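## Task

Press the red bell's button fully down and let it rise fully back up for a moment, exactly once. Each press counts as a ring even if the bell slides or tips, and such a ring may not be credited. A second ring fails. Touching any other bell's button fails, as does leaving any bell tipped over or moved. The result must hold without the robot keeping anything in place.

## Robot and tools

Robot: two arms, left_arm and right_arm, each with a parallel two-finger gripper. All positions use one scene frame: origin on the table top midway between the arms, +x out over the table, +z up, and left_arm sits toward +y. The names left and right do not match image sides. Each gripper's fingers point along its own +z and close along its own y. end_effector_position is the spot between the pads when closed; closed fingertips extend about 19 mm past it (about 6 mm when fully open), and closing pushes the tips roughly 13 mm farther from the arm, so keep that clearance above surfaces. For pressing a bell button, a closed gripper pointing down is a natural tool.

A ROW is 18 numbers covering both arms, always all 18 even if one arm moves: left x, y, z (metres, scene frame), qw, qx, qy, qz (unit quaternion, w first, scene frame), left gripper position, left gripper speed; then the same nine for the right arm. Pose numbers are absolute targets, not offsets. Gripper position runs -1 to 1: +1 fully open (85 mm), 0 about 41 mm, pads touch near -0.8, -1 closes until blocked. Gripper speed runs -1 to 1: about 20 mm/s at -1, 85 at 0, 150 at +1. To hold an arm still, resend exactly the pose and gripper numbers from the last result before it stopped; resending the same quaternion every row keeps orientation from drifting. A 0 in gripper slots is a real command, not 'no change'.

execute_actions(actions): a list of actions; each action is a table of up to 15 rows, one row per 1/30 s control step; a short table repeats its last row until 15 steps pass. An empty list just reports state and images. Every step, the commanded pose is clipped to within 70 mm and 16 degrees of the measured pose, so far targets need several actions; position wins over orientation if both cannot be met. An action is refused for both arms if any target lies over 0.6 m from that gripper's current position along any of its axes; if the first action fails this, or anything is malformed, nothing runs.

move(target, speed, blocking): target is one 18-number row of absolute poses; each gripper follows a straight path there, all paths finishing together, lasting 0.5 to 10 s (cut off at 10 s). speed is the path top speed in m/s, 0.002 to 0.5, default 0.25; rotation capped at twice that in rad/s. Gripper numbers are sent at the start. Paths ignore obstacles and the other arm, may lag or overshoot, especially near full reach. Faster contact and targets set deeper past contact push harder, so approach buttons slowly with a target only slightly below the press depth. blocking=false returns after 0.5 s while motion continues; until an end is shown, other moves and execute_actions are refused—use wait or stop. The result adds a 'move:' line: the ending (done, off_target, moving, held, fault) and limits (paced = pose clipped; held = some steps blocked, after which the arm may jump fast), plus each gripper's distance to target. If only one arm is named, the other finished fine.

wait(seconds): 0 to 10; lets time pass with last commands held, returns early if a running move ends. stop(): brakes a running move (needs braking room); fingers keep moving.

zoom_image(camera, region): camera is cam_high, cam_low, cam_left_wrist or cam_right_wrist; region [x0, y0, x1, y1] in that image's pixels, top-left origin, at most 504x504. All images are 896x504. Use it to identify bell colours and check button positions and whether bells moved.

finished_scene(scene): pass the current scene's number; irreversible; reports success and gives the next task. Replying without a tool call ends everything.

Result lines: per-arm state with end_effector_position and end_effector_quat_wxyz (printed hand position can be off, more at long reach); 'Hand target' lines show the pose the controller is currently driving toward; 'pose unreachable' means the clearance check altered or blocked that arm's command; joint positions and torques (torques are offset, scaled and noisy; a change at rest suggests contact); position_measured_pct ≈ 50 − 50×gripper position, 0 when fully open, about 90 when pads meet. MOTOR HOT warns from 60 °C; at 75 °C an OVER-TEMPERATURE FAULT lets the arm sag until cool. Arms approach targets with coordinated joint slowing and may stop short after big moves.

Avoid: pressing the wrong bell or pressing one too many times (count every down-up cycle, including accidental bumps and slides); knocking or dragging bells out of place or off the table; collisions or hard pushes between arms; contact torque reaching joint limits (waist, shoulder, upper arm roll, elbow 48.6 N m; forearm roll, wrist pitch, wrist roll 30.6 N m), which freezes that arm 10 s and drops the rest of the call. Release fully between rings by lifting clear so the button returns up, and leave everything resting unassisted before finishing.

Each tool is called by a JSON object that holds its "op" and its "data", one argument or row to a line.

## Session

{"op": "execute_actions", "data": {
  "actions": []
}}

Scene clock: 0.00 s.
left_arm: end_effector_position=(+0.6651, -0.1051, +0.2743) position_measured_pct=0.0 end_effector_quat_wxyz=(+0.075, +0.860, -0.465, +0.197) | right_arm: end_effector_position=(+0.4491, -0.1893, +0.2624) position_measured_pct=0.0 end_effector_quat_wxyz=(-0.139, +0.903, +0.378, -0.153)
Joint positions: left_arm=[ 0.61   0.945 -0.497  0.578  0.605  1.3    4.066] | right_arm=[-0.374  0.787  0.581  1.011 -0.493  1.85  -0.661]
Joint velocities: left_arm=[ 0.     0.     0.001 -0.     0.001  0.     0.001] | right_arm=[ 0.003  0.    -0.    -0.     0.001  0.001  0.001]
Joint torques (N m, as the joint torque sensors report them, + toward a larger angle): no reading
Motor temperatures (°C, as the motors report them): left_arm=[33 34 28 30 34 35 41] | right_arm=[33 30 28 30 36 33 41]
Hand target (left_arm): +0.665, -0.105, +0.274; +0.075, +0.860, -0.465, +0.197
Hand target (right_arm): +0.449, -0.189, +0.262; -0.139, +0.903, +0.378, -0.153

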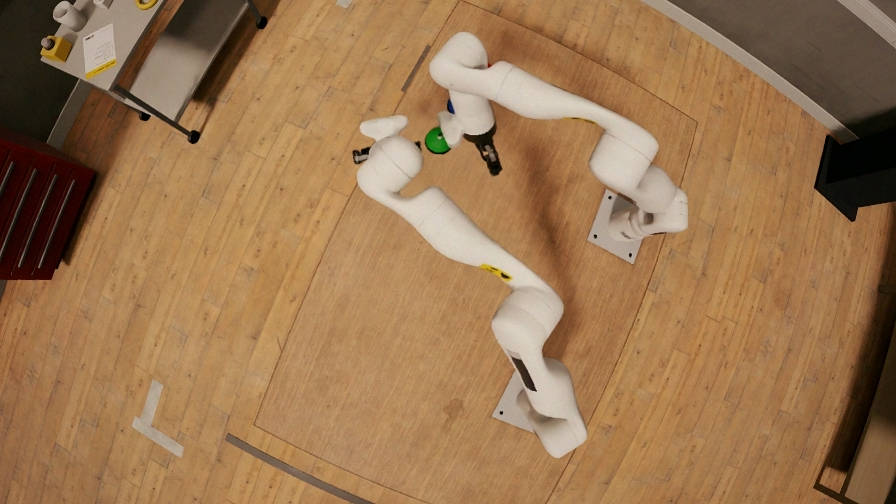

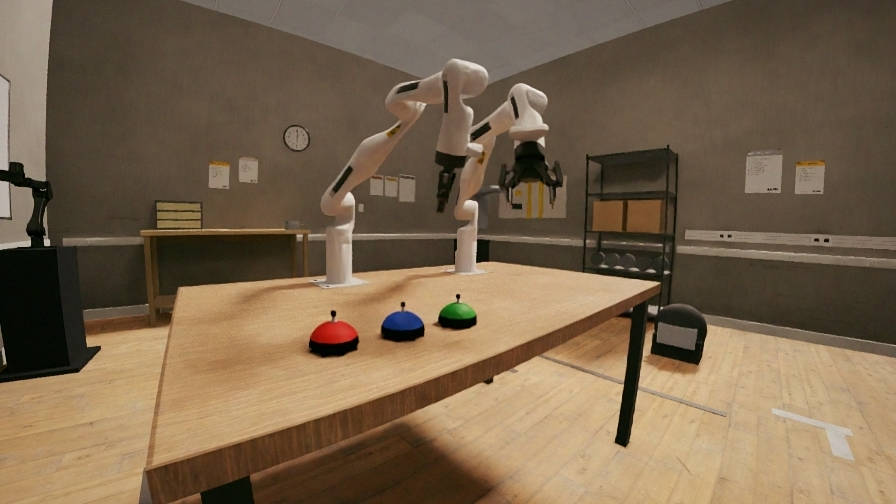

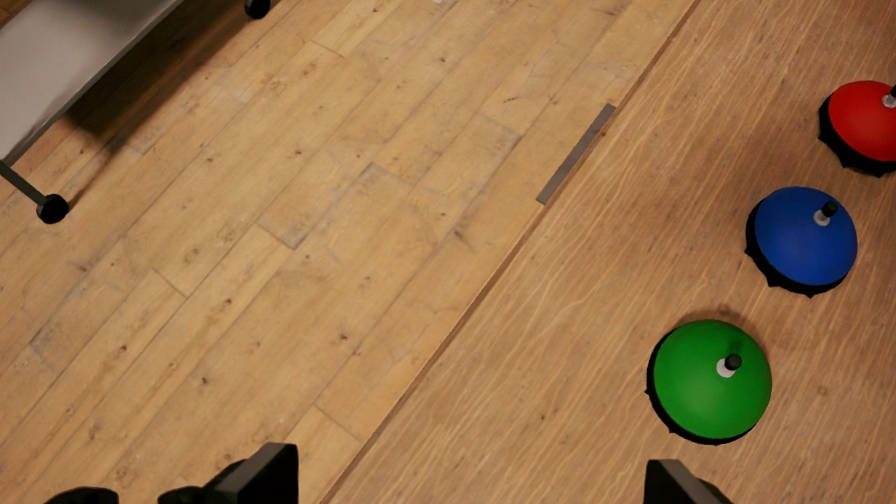

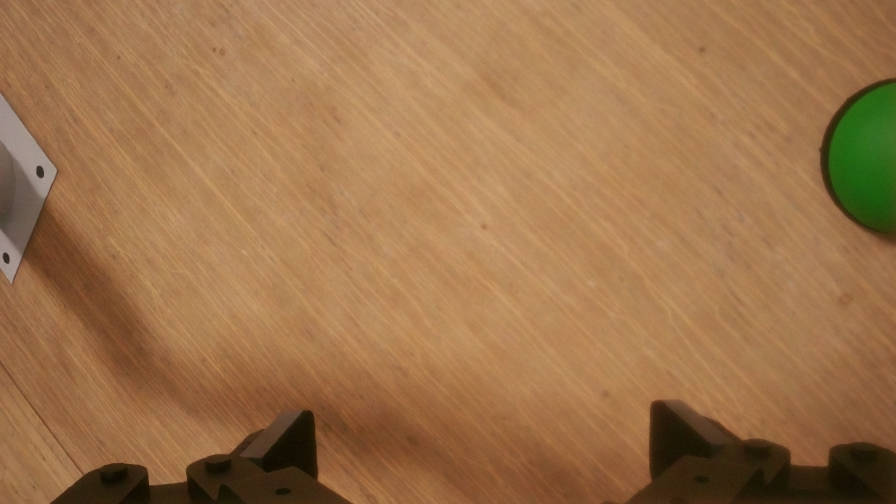

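{"op": "move", "data": {
  "target": [0.6651,-0.1051,0.2743,0.075,0.86,-0.465,0.197,1,0,0.58,-0.54,0.19,0,1,0,0,-1,1],
  "speed": 0.4
}}

Scene clock: 15.47 s.
left_arm: end_effector_position=(+0.6651, -0.1051, +0.2743) position_measured_pct=0.0 end_effector_quat_wxyz=(+0.075, +0.860, -0.465, +0.197) | right_arm: end_effector_position=(+0.5814, -0.5391, +0.1909) position_measured_pct=91.7 end_effector_quat_wxyz=(-0.001, +1.000, +0.000, +0.001)
Joint positions: left_arm=[ 0.611  0.945 -0.497  0.58   0.604  1.298  4.066] | right_arm=[ 0.155  1.038  0.76   0.699 -0.637  1.558 -0.947]
Joint velocities: left_arm=[-0.    -0.    -0.001  0.001 -0.     0.     0.002] | right_arm=[ 0.013  0.012  0.001 -0.007  0.001  0.002 -0.001]
Joint torques (N m, as the joint torque sensors report them, + toward a larger angle): left_arm=[  0.05 -25.37  -1.16  -9.4    0.46  -1.1    0.03] | right_arm=[ -0.21 -26.83   4.21  -7.01   0.08   0.18  -0.16]
Motor temperatures (°C, as the motors report them): left_arm=[33 34 28 31 34 35 41] | right_arm=[33 31 28 30 36 33 41]
Hand target (left_arm): +0.665, -0.105, +0.274; +0.075, +0.860, -0.465, +0.197
Hand target (right_arm): +0.581, -0.540, +0.190; -0.001, +1.000, -0.000, +0.000
Off the commanded pose (left_arm): 0.000 m, 0 deg.
Off the commanded pose (right_arm): 0.002 m, 0 deg.
move: done

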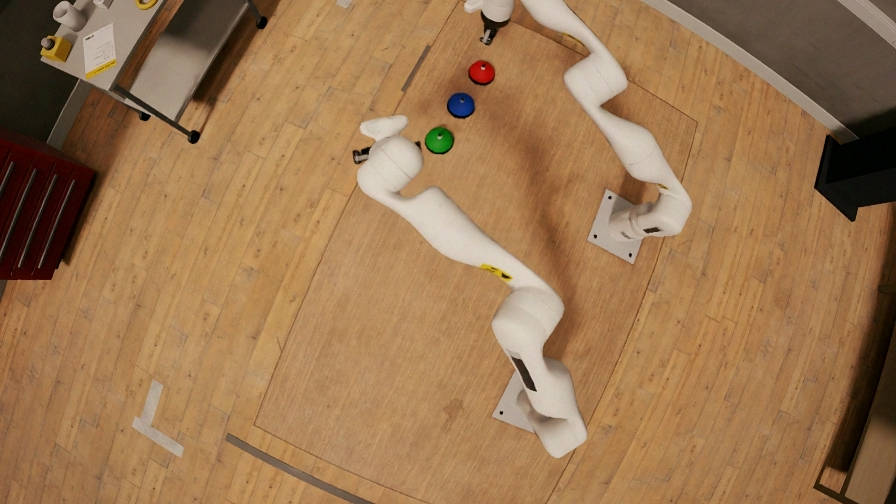

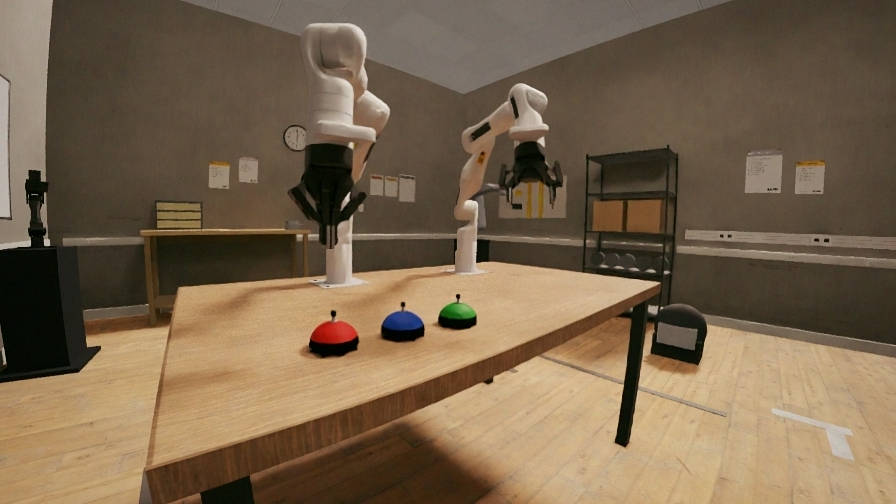

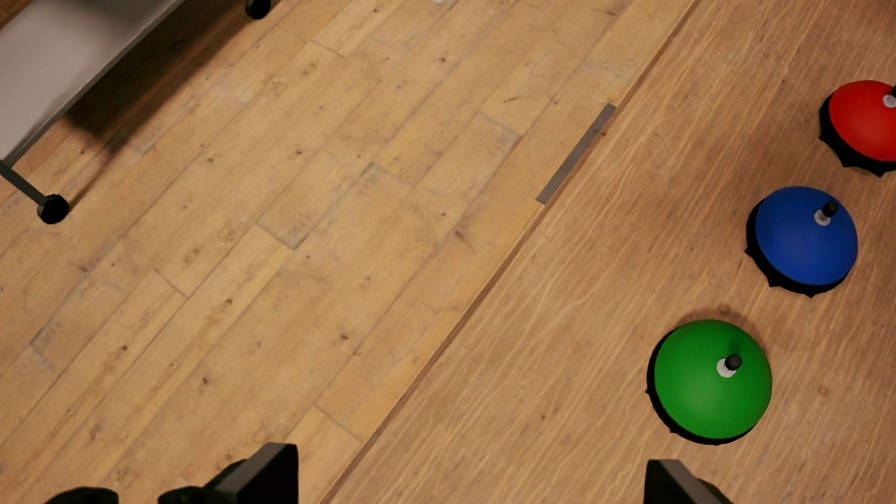

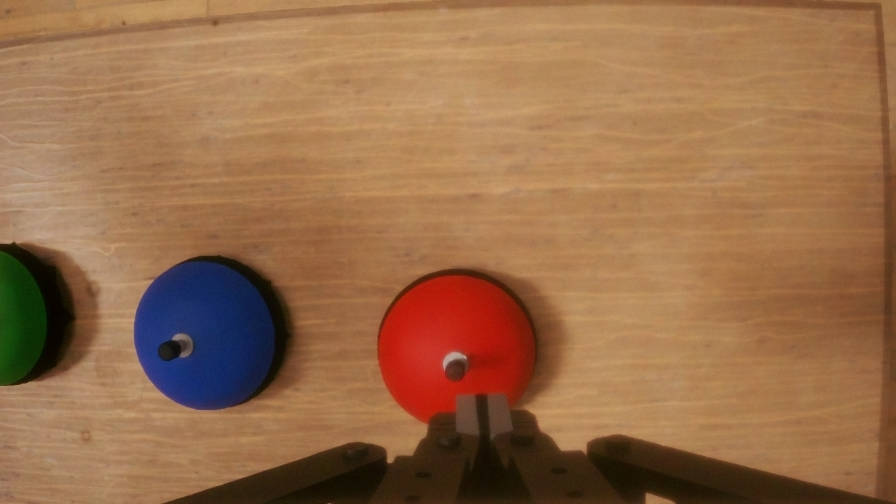

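{"op": "move", "data": {
  "target": [0.6651,-0.1051,0.2743,0.075,0.86,-0.465,0.197,1,0,0.570,-0.529,0.115,0,1,0,0,-1,1],
  "speed": 0.2
}}

{"op": "zoom_image", "data": {
  "camera": "cam_low",
  "region": [290,270,380,360]
}}

{"op": "zoom_image", "data": {
  "camera": "cam_high",
  "region": [450,30,520,100]
}}

Scene clock: 21.93 s.
left_arm: end_effector_position=(+0.6651, -0.1051, +0.2743) position_measured_pct=0.0 end_effector_quat_wxyz=(+0.075, +0.860, -0.465, +0.197) | right_arm: end_effector_position=(+0.5697, -0.5292, +0.1148) position_measured_pct=91.7 end_effector_quat_wxyz=(+0.000, +1.000, -0.000, -0.000)
Joint positions: left_arm=[ 0.611  0.945 -0.497  0.58   0.604  1.298  4.066] | right_arm=[ 0.088  1.059  0.745  0.941 -0.652  1.339 -0.875]
Joint velocities: left_arm=[ 0.    -0.    -0.     0.     0.001  0.    -0.   ] | right_arm=[-0.002 -0.004 -0.001  0.001  0.001 -0.001 -0.   ]
Joint torques (N m, as the joint torque sensors report them, + toward a larger angle): left_arm=[  0.07 -25.29  -1.36  -9.53   0.6   -1.43  -0.09] | right_arm=[ -0.23 -25.79   4.76  -6.45   0.15   0.25  -0.21]
Motor temperatures (°C, as the motors report them): left_arm=[33 35 28 31 34 35 41] | right_arm=[33 31 28 30 36 33 41]
Hand target (left_arm): +0.665, -0.105, +0.274; +0.075, +0.860, -0.465, +0.197
Hand target (right_arm): +0.570, -0.529, +0.115; +0.000, +1.000, +0.000, -0.000
Off the commanded pose (left_arm): 0.000 m, 0 deg.
Off the commanded pose (right_arm): 0.000 m, 0 deg.
move: done

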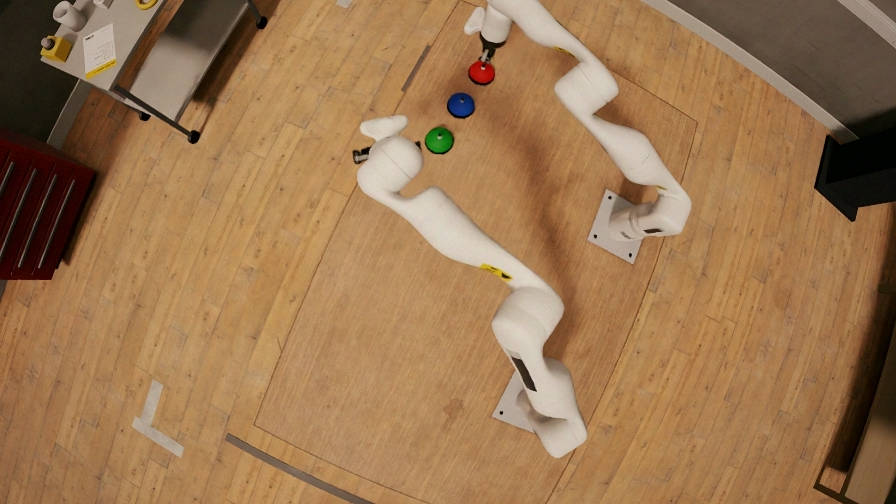

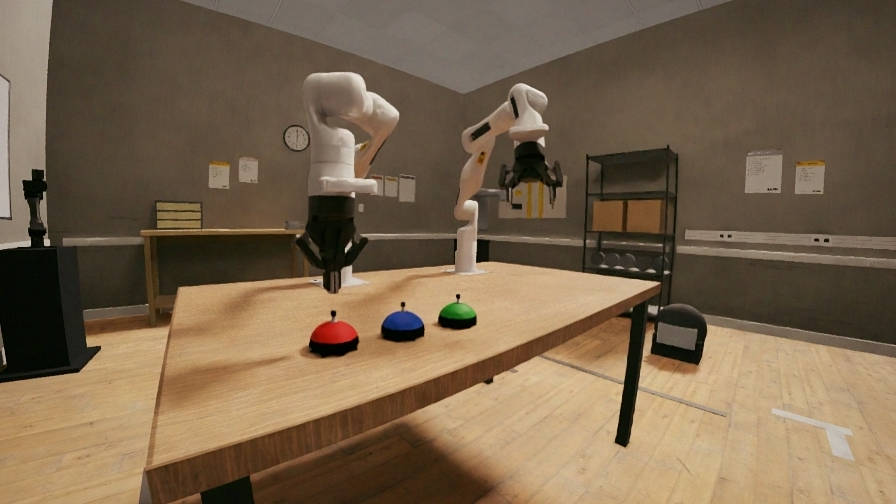

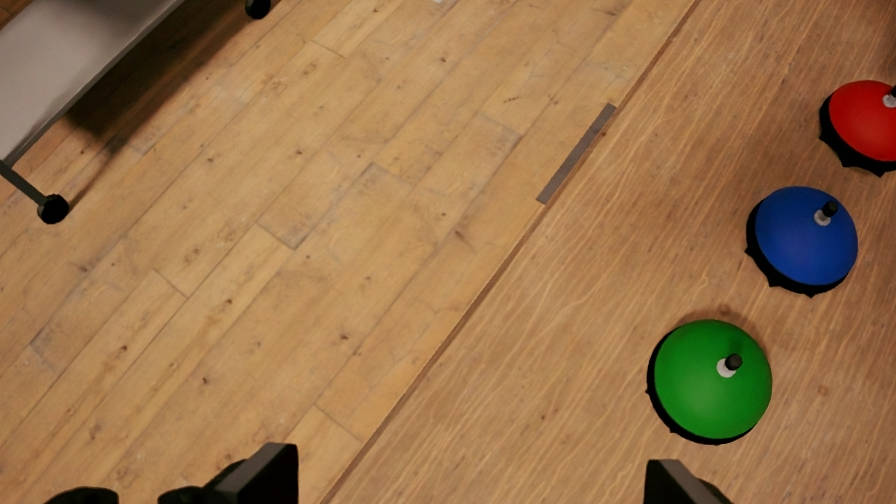

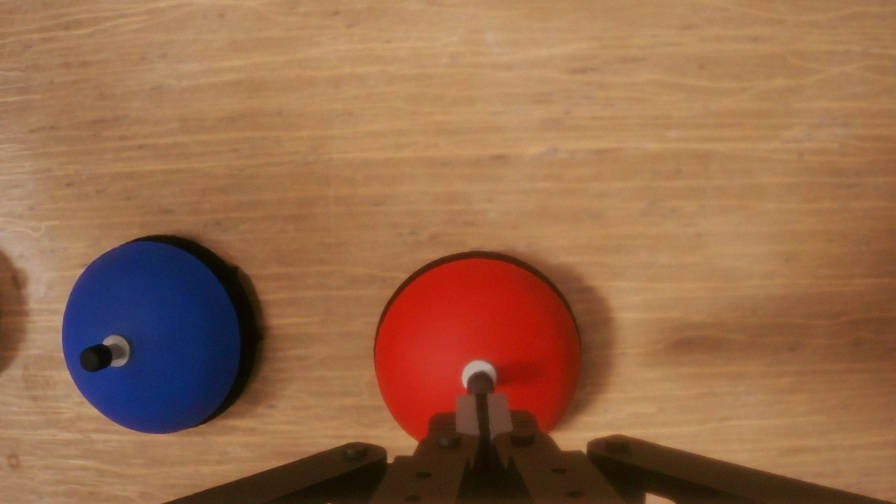

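Region (290, 270, 380, 360) of cam_low's 896x504 image, scaled by 5.600, with more detail than that image has.

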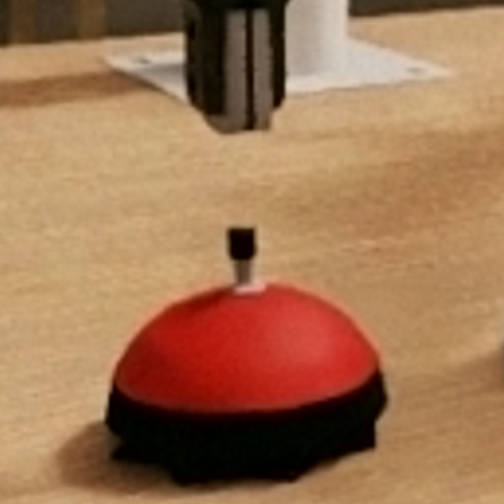

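Region (450, 30, 520, 100) of cam_high's 896x504 image, scaled by 7.200, with more detail than that image has.

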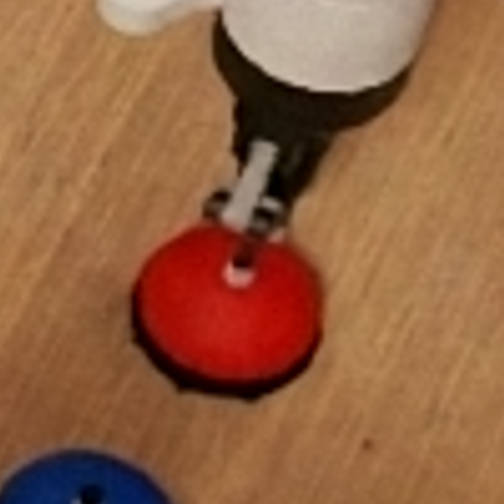

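{"op": "move", "data": {
  "target": [0.6651,-0.1051,0.2743,0.075,0.86,-0.465,0.197,1,0,0.5735,-0.529,0.093,0,1,0,0,-1,1],
  "speed": 0.1
}}

{"op": "zoom_image", "data": {
  "camera": "cam_low",
  "region": [290,270,380,360]
}}

Scene clock: 28.47 s.
left_arm: end_effector_position=(+0.6651, -0.1051, +0.2743) position_measured_pct=0.0 end_effector_quat_wxyz=(+0.075, +0.860, -0.465, +0.197) | right_arm: end_effector_position=(+0.5735, -0.5290, +0.0931) position_measured_pct=91.7 end_effector_quat_wxyz=(+0.000, +1.000, +0.000, +0.000)
Joint positions: left_arm=[ 0.611  0.945 -0.497  0.58   0.604  1.298  4.066] | right_arm=[ 0.089  1.089  0.735  0.948 -0.664  1.304 -0.872]
Joint velocities: left_arm=[-0.     0.    -0.    -0.001  0.001  0.001 -0.   ] | right_arm=[ 0.001  0.002  0.    -0.    -0.001  0.    -0.001]
Joint torques (N m, as the joint torque sensors report them, + toward a larger angle): left_arm=[  0.04 -25.25  -1.15  -9.52   0.48  -1.3    0.11] | right_arm=[  0.33 -26.49   4.39  -6.95   0.13   0.3   -0.11]
Motor temperatures (°C, as the motors report them): left_arm=[33 35 28 31 34 35 41] | right_arm=[33 31 28 30 36 33 41]
Hand target (left_arm): +0.665, -0.105, +0.274; +0.075, +0.860, -0.465, +0.197
Hand target (right_arm): +0.573, -0.529, +0.093; +0.000, +1.000, +0.000, -0.000
Off the commanded pose (left_arm): 0.000 m, 0 deg.
Off the commanded pose (right_arm): 0.000 m, 0 deg.
move: done

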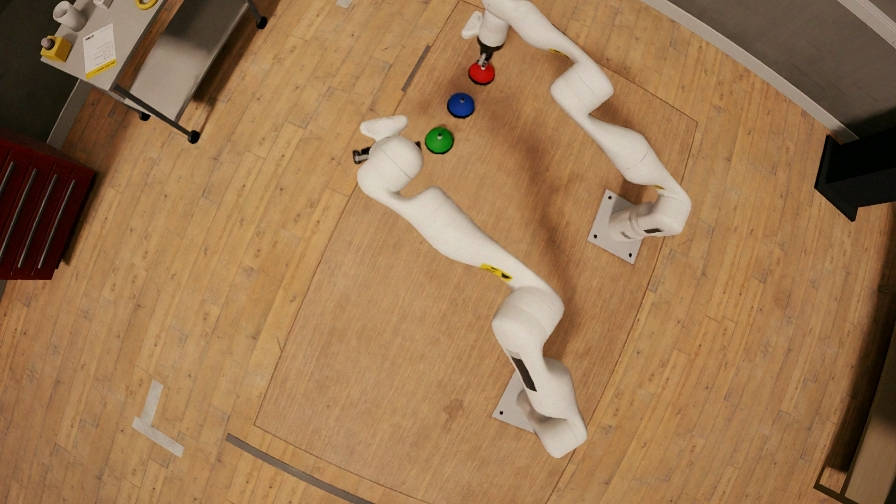

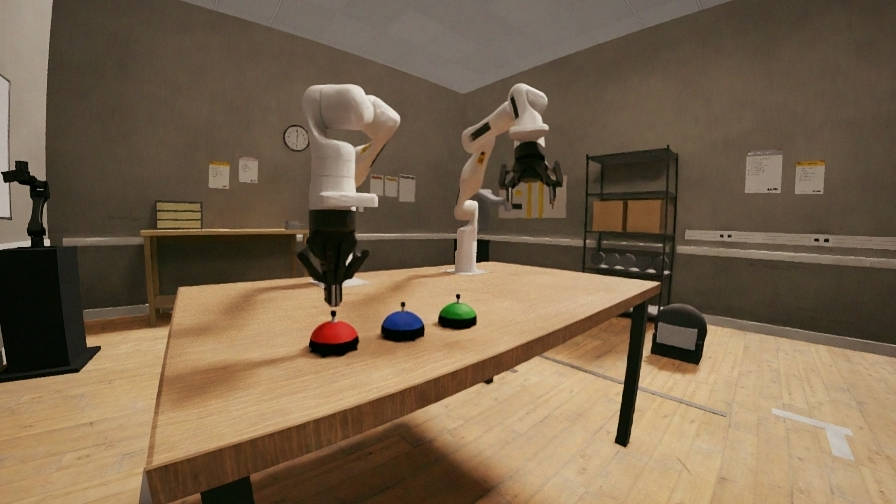

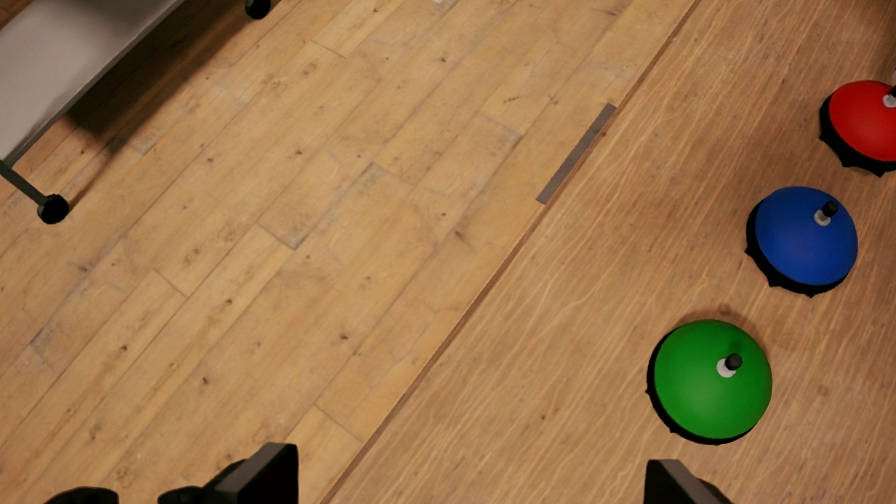

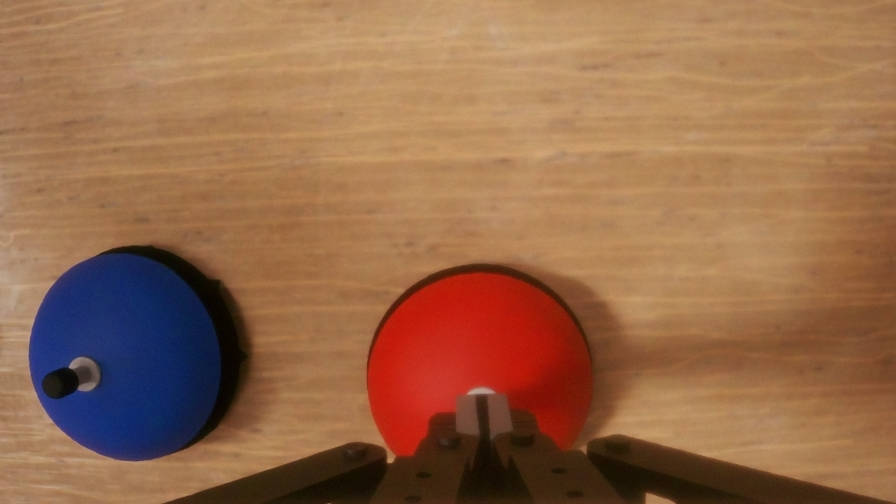

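Region (290, 270, 380, 360) of cam_low's 896x504 image, scaled by 5.600, with more detail than that image has.

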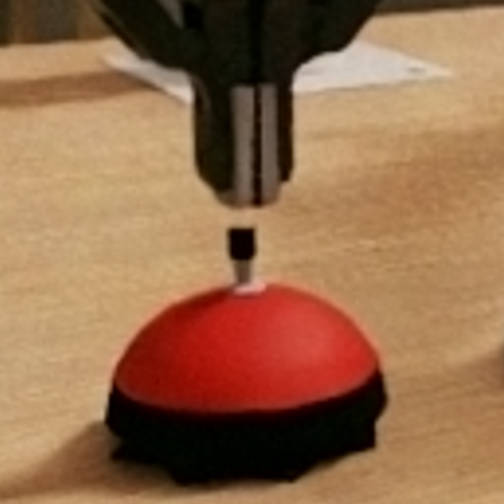

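{"op": "move", "data": {
  "target": [0.6651,-0.1051,0.2743,0.075,0.86,-0.465,0.197,1,0,0.5735,-0.529,0.076,0,1,0,0,-1,1],
  "speed": 0.04
}}

{"op": "zoom_image", "data": {
  "camera": "cam_low",
  "region": [290,270,380,360]
}}

Scene clock: 33.67 s.
left_arm: end_effector_position=(+0.6651, -0.1051, +0.2743) position_measured_pct=0.0 end_effector_quat_wxyz=(+0.075, +0.860, -0.465, +0.197) | right_arm: end_effector_position=(+0.5747, -0.5297, +0.0810) position_measured_pct=91.7 end_effector_quat_wxyz=(+0.001, +1.000, +0.000, +0.003)
Joint positions: left_arm=[ 0.611  0.945 -0.497  0.58   0.604  1.298  4.066] | right_arm=[ 0.087  1.101  0.731  0.964 -0.673  1.273 -0.863]
Joint velocities: left_arm=[-0.     0.     0.001  0.001  0.001  0.001  0.001] | right_arm=[-0.001  0.     0.001  0.001 -0.001 -0.001 -0.   ]
Joint torques (N m, as the joint torque sensors report them, + toward a larger angle): left_arm=[ -0.04 -25.05  -1.38  -9.38   0.35  -1.27  -0.04] | right_arm=[  0.49 -20.48   3.5   -5.1   -0.25  -0.81  -0.16]
Motor temperatures (°C, as the motors report them): left_arm=[33 35 28 31 34 35 41] | right_arm=[33 31 28 30 36 33 41]
Hand target (left_arm): +0.665, -0.105, +0.274; +0.075, +0.860, -0.465, +0.197
Hand target (right_arm): +0.573, -0.529, +0.076; +0.000, +1.000, +0.000, -0.000
Off the commanded pose (left_arm): 0.000 m, 0 deg.
Off the commanded pose (right_arm): 0.005 m, 0 deg.
move: off_target (right_arm)

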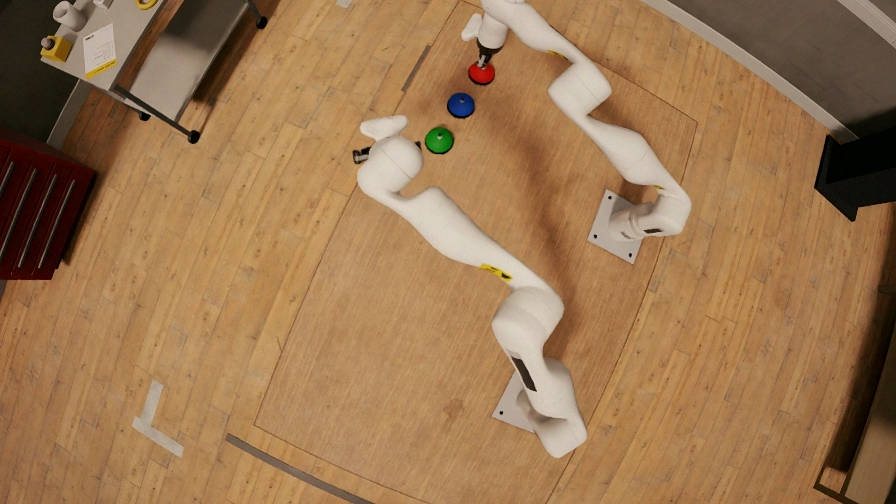

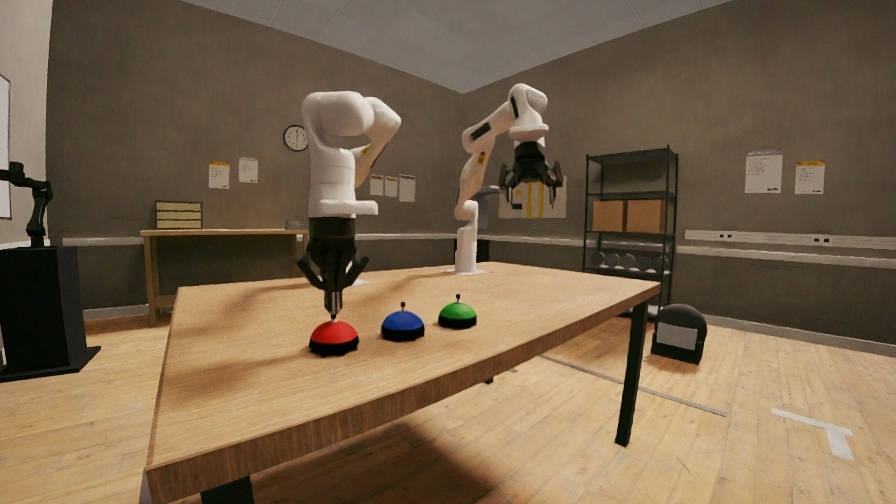

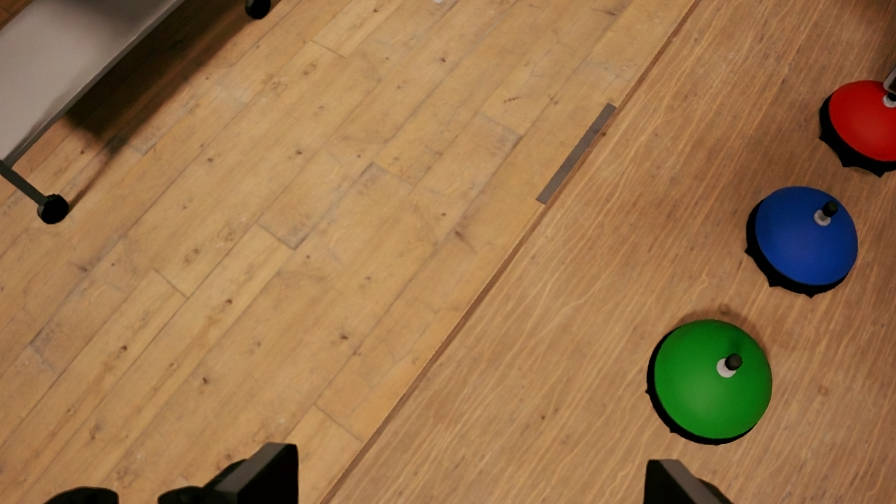

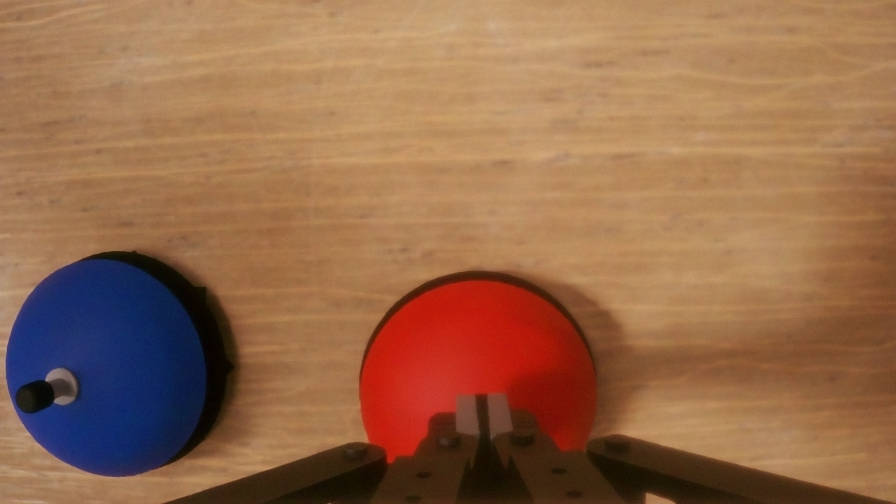

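Region (290, 270, 380, 360) of cam_low's 896x504 image, scaled by 5.600, with more detail than that image has.

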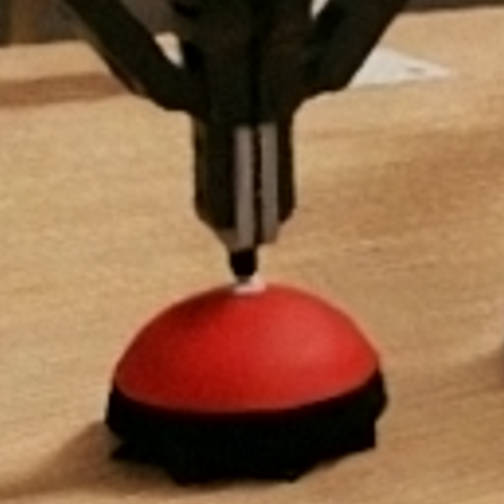

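Pressed to the stop (~10 N, about 5 mm travel). Release.

{"op": "move", "data": {
  "target": [0.6651,-0.1051,0.2743,0.075,0.86,-0.465,0.197,1,0,0.574,-0.5293,0.125,0,1,0,0,-1,1],
  "speed": 0.1
}}

{"op": "zoom_image", "data": {
  "camera": "cam_low",
  "region": [290,270,380,360]
}}

Scene clock: 39.97 s.
left_arm: end_effector_position=(+0.6651, -0.1051, +0.2743) position_measured_pct=0.0 end_effector_quat_wxyz=(+0.075, +0.860, -0.465, +0.197) | right_arm: end_effector_position=(+0.5741, -0.5292, +0.1250) position_measured_pct=91.7 end_effector_quat_wxyz=(-0.000, +1.000, +0.000, +0.000)
Joint positions: left_arm=[ 0.611  0.945 -0.497  0.58   0.604  1.298  4.066] | right_arm=[ 0.095  1.059  0.748  0.902 -0.65   1.372 -0.89 ]
Joint velocities: left_arm=[-0.    -0.     0.002 -0.001 -0.001  0.    -0.   ] | right_arm=[ 0.002 -0.     0.    -0.001  0.     0.002 -0.   ]
Joint torques (N m, as the joint torque sensors report them, + toward a larger angle): left_arm=[  0.01 -25.09  -1.36  -9.35   0.43  -1.17   0.08] | right_arm=[  0.42 -26.28   4.49  -6.99   0.11   0.05  -0.29]
Motor temperatures (°C, as the motors report them): left_arm=[33 36 28 31 34 35 41] | right_arm=[33 31 28 30 36 33 41]
Hand target (left_arm): +0.665, -0.105, +0.274; +0.075, +0.860, -0.465, +0.197
Hand target (right_arm): +0.574, -0.529, +0.125; -0.000, +1.000, -0.000, +0.000
Off the commanded pose (left_arm): 0.000 m, 0 deg.
Off the commanded pose (right_arm): 0.000 m, 0 deg.
move: done

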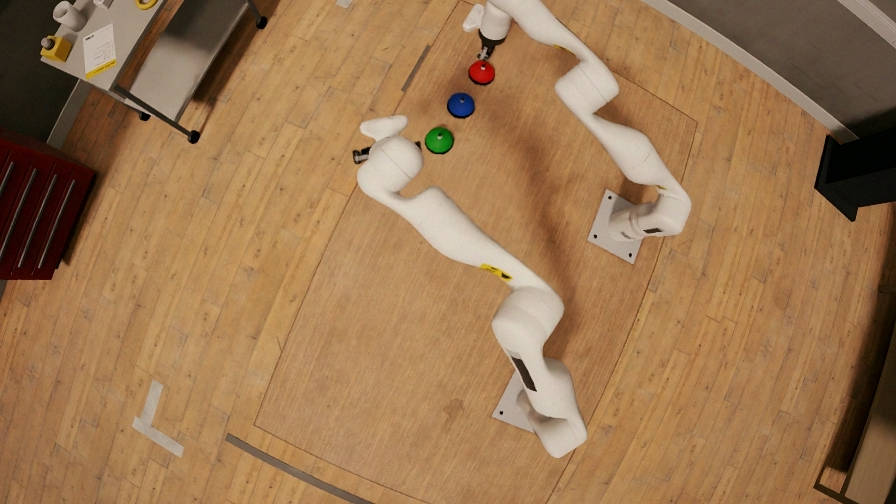

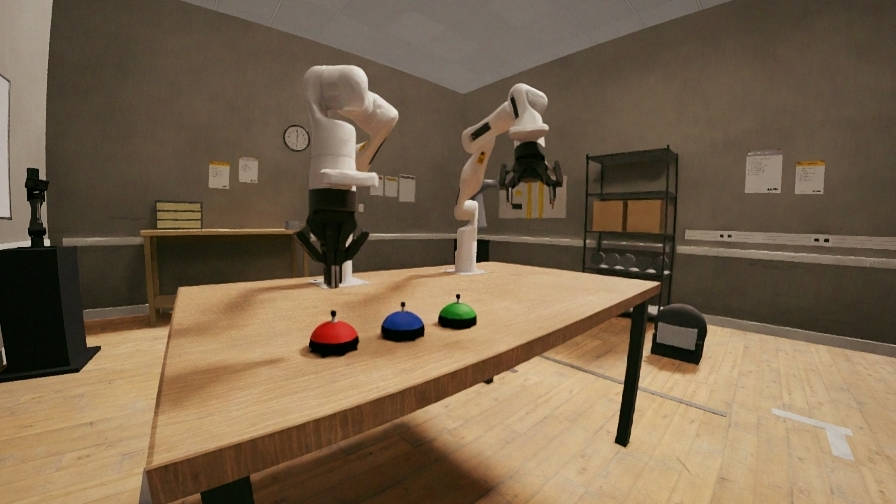

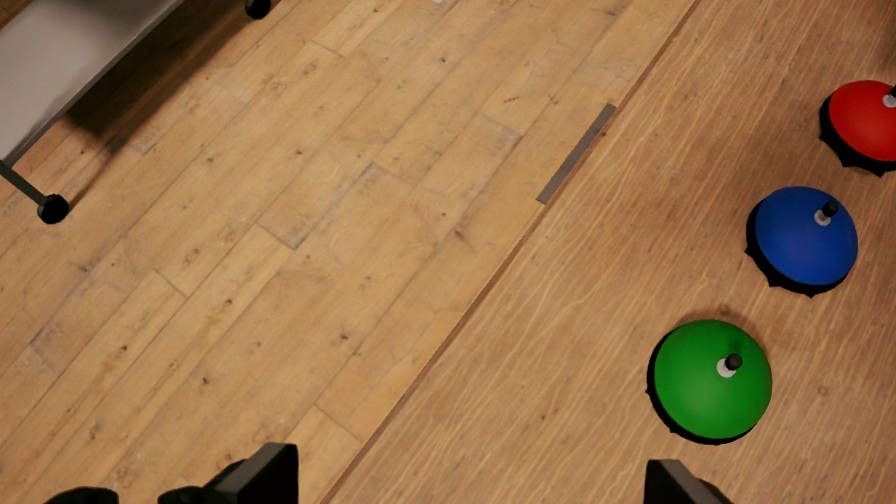

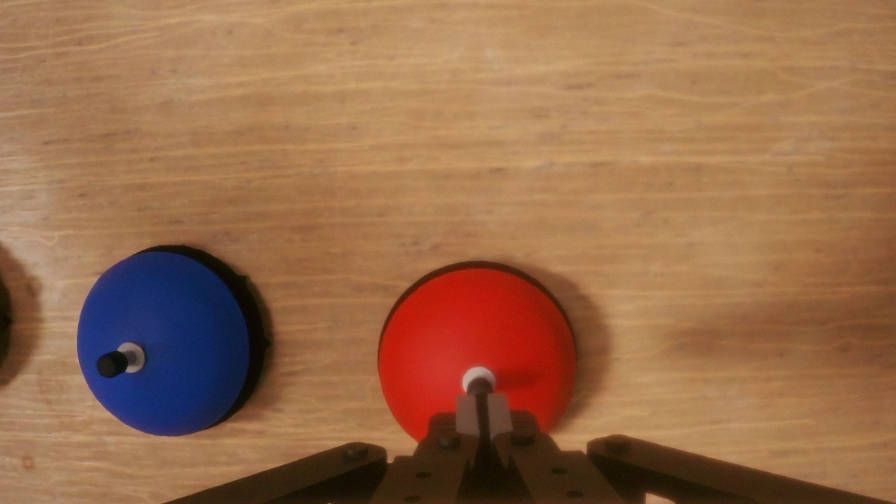

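Region (290, 270, 380, 360) of cam_low's 896x504 image, scaled by 5.600, with more detail than that image has.

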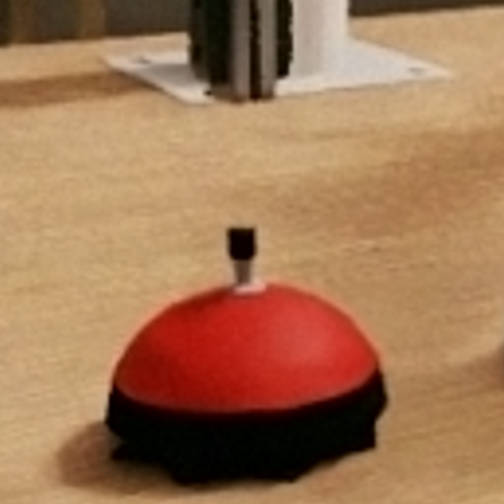

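{"op": "finished_scene", "data": {
  "scene": 2
}}

The scene is finished: the task was done.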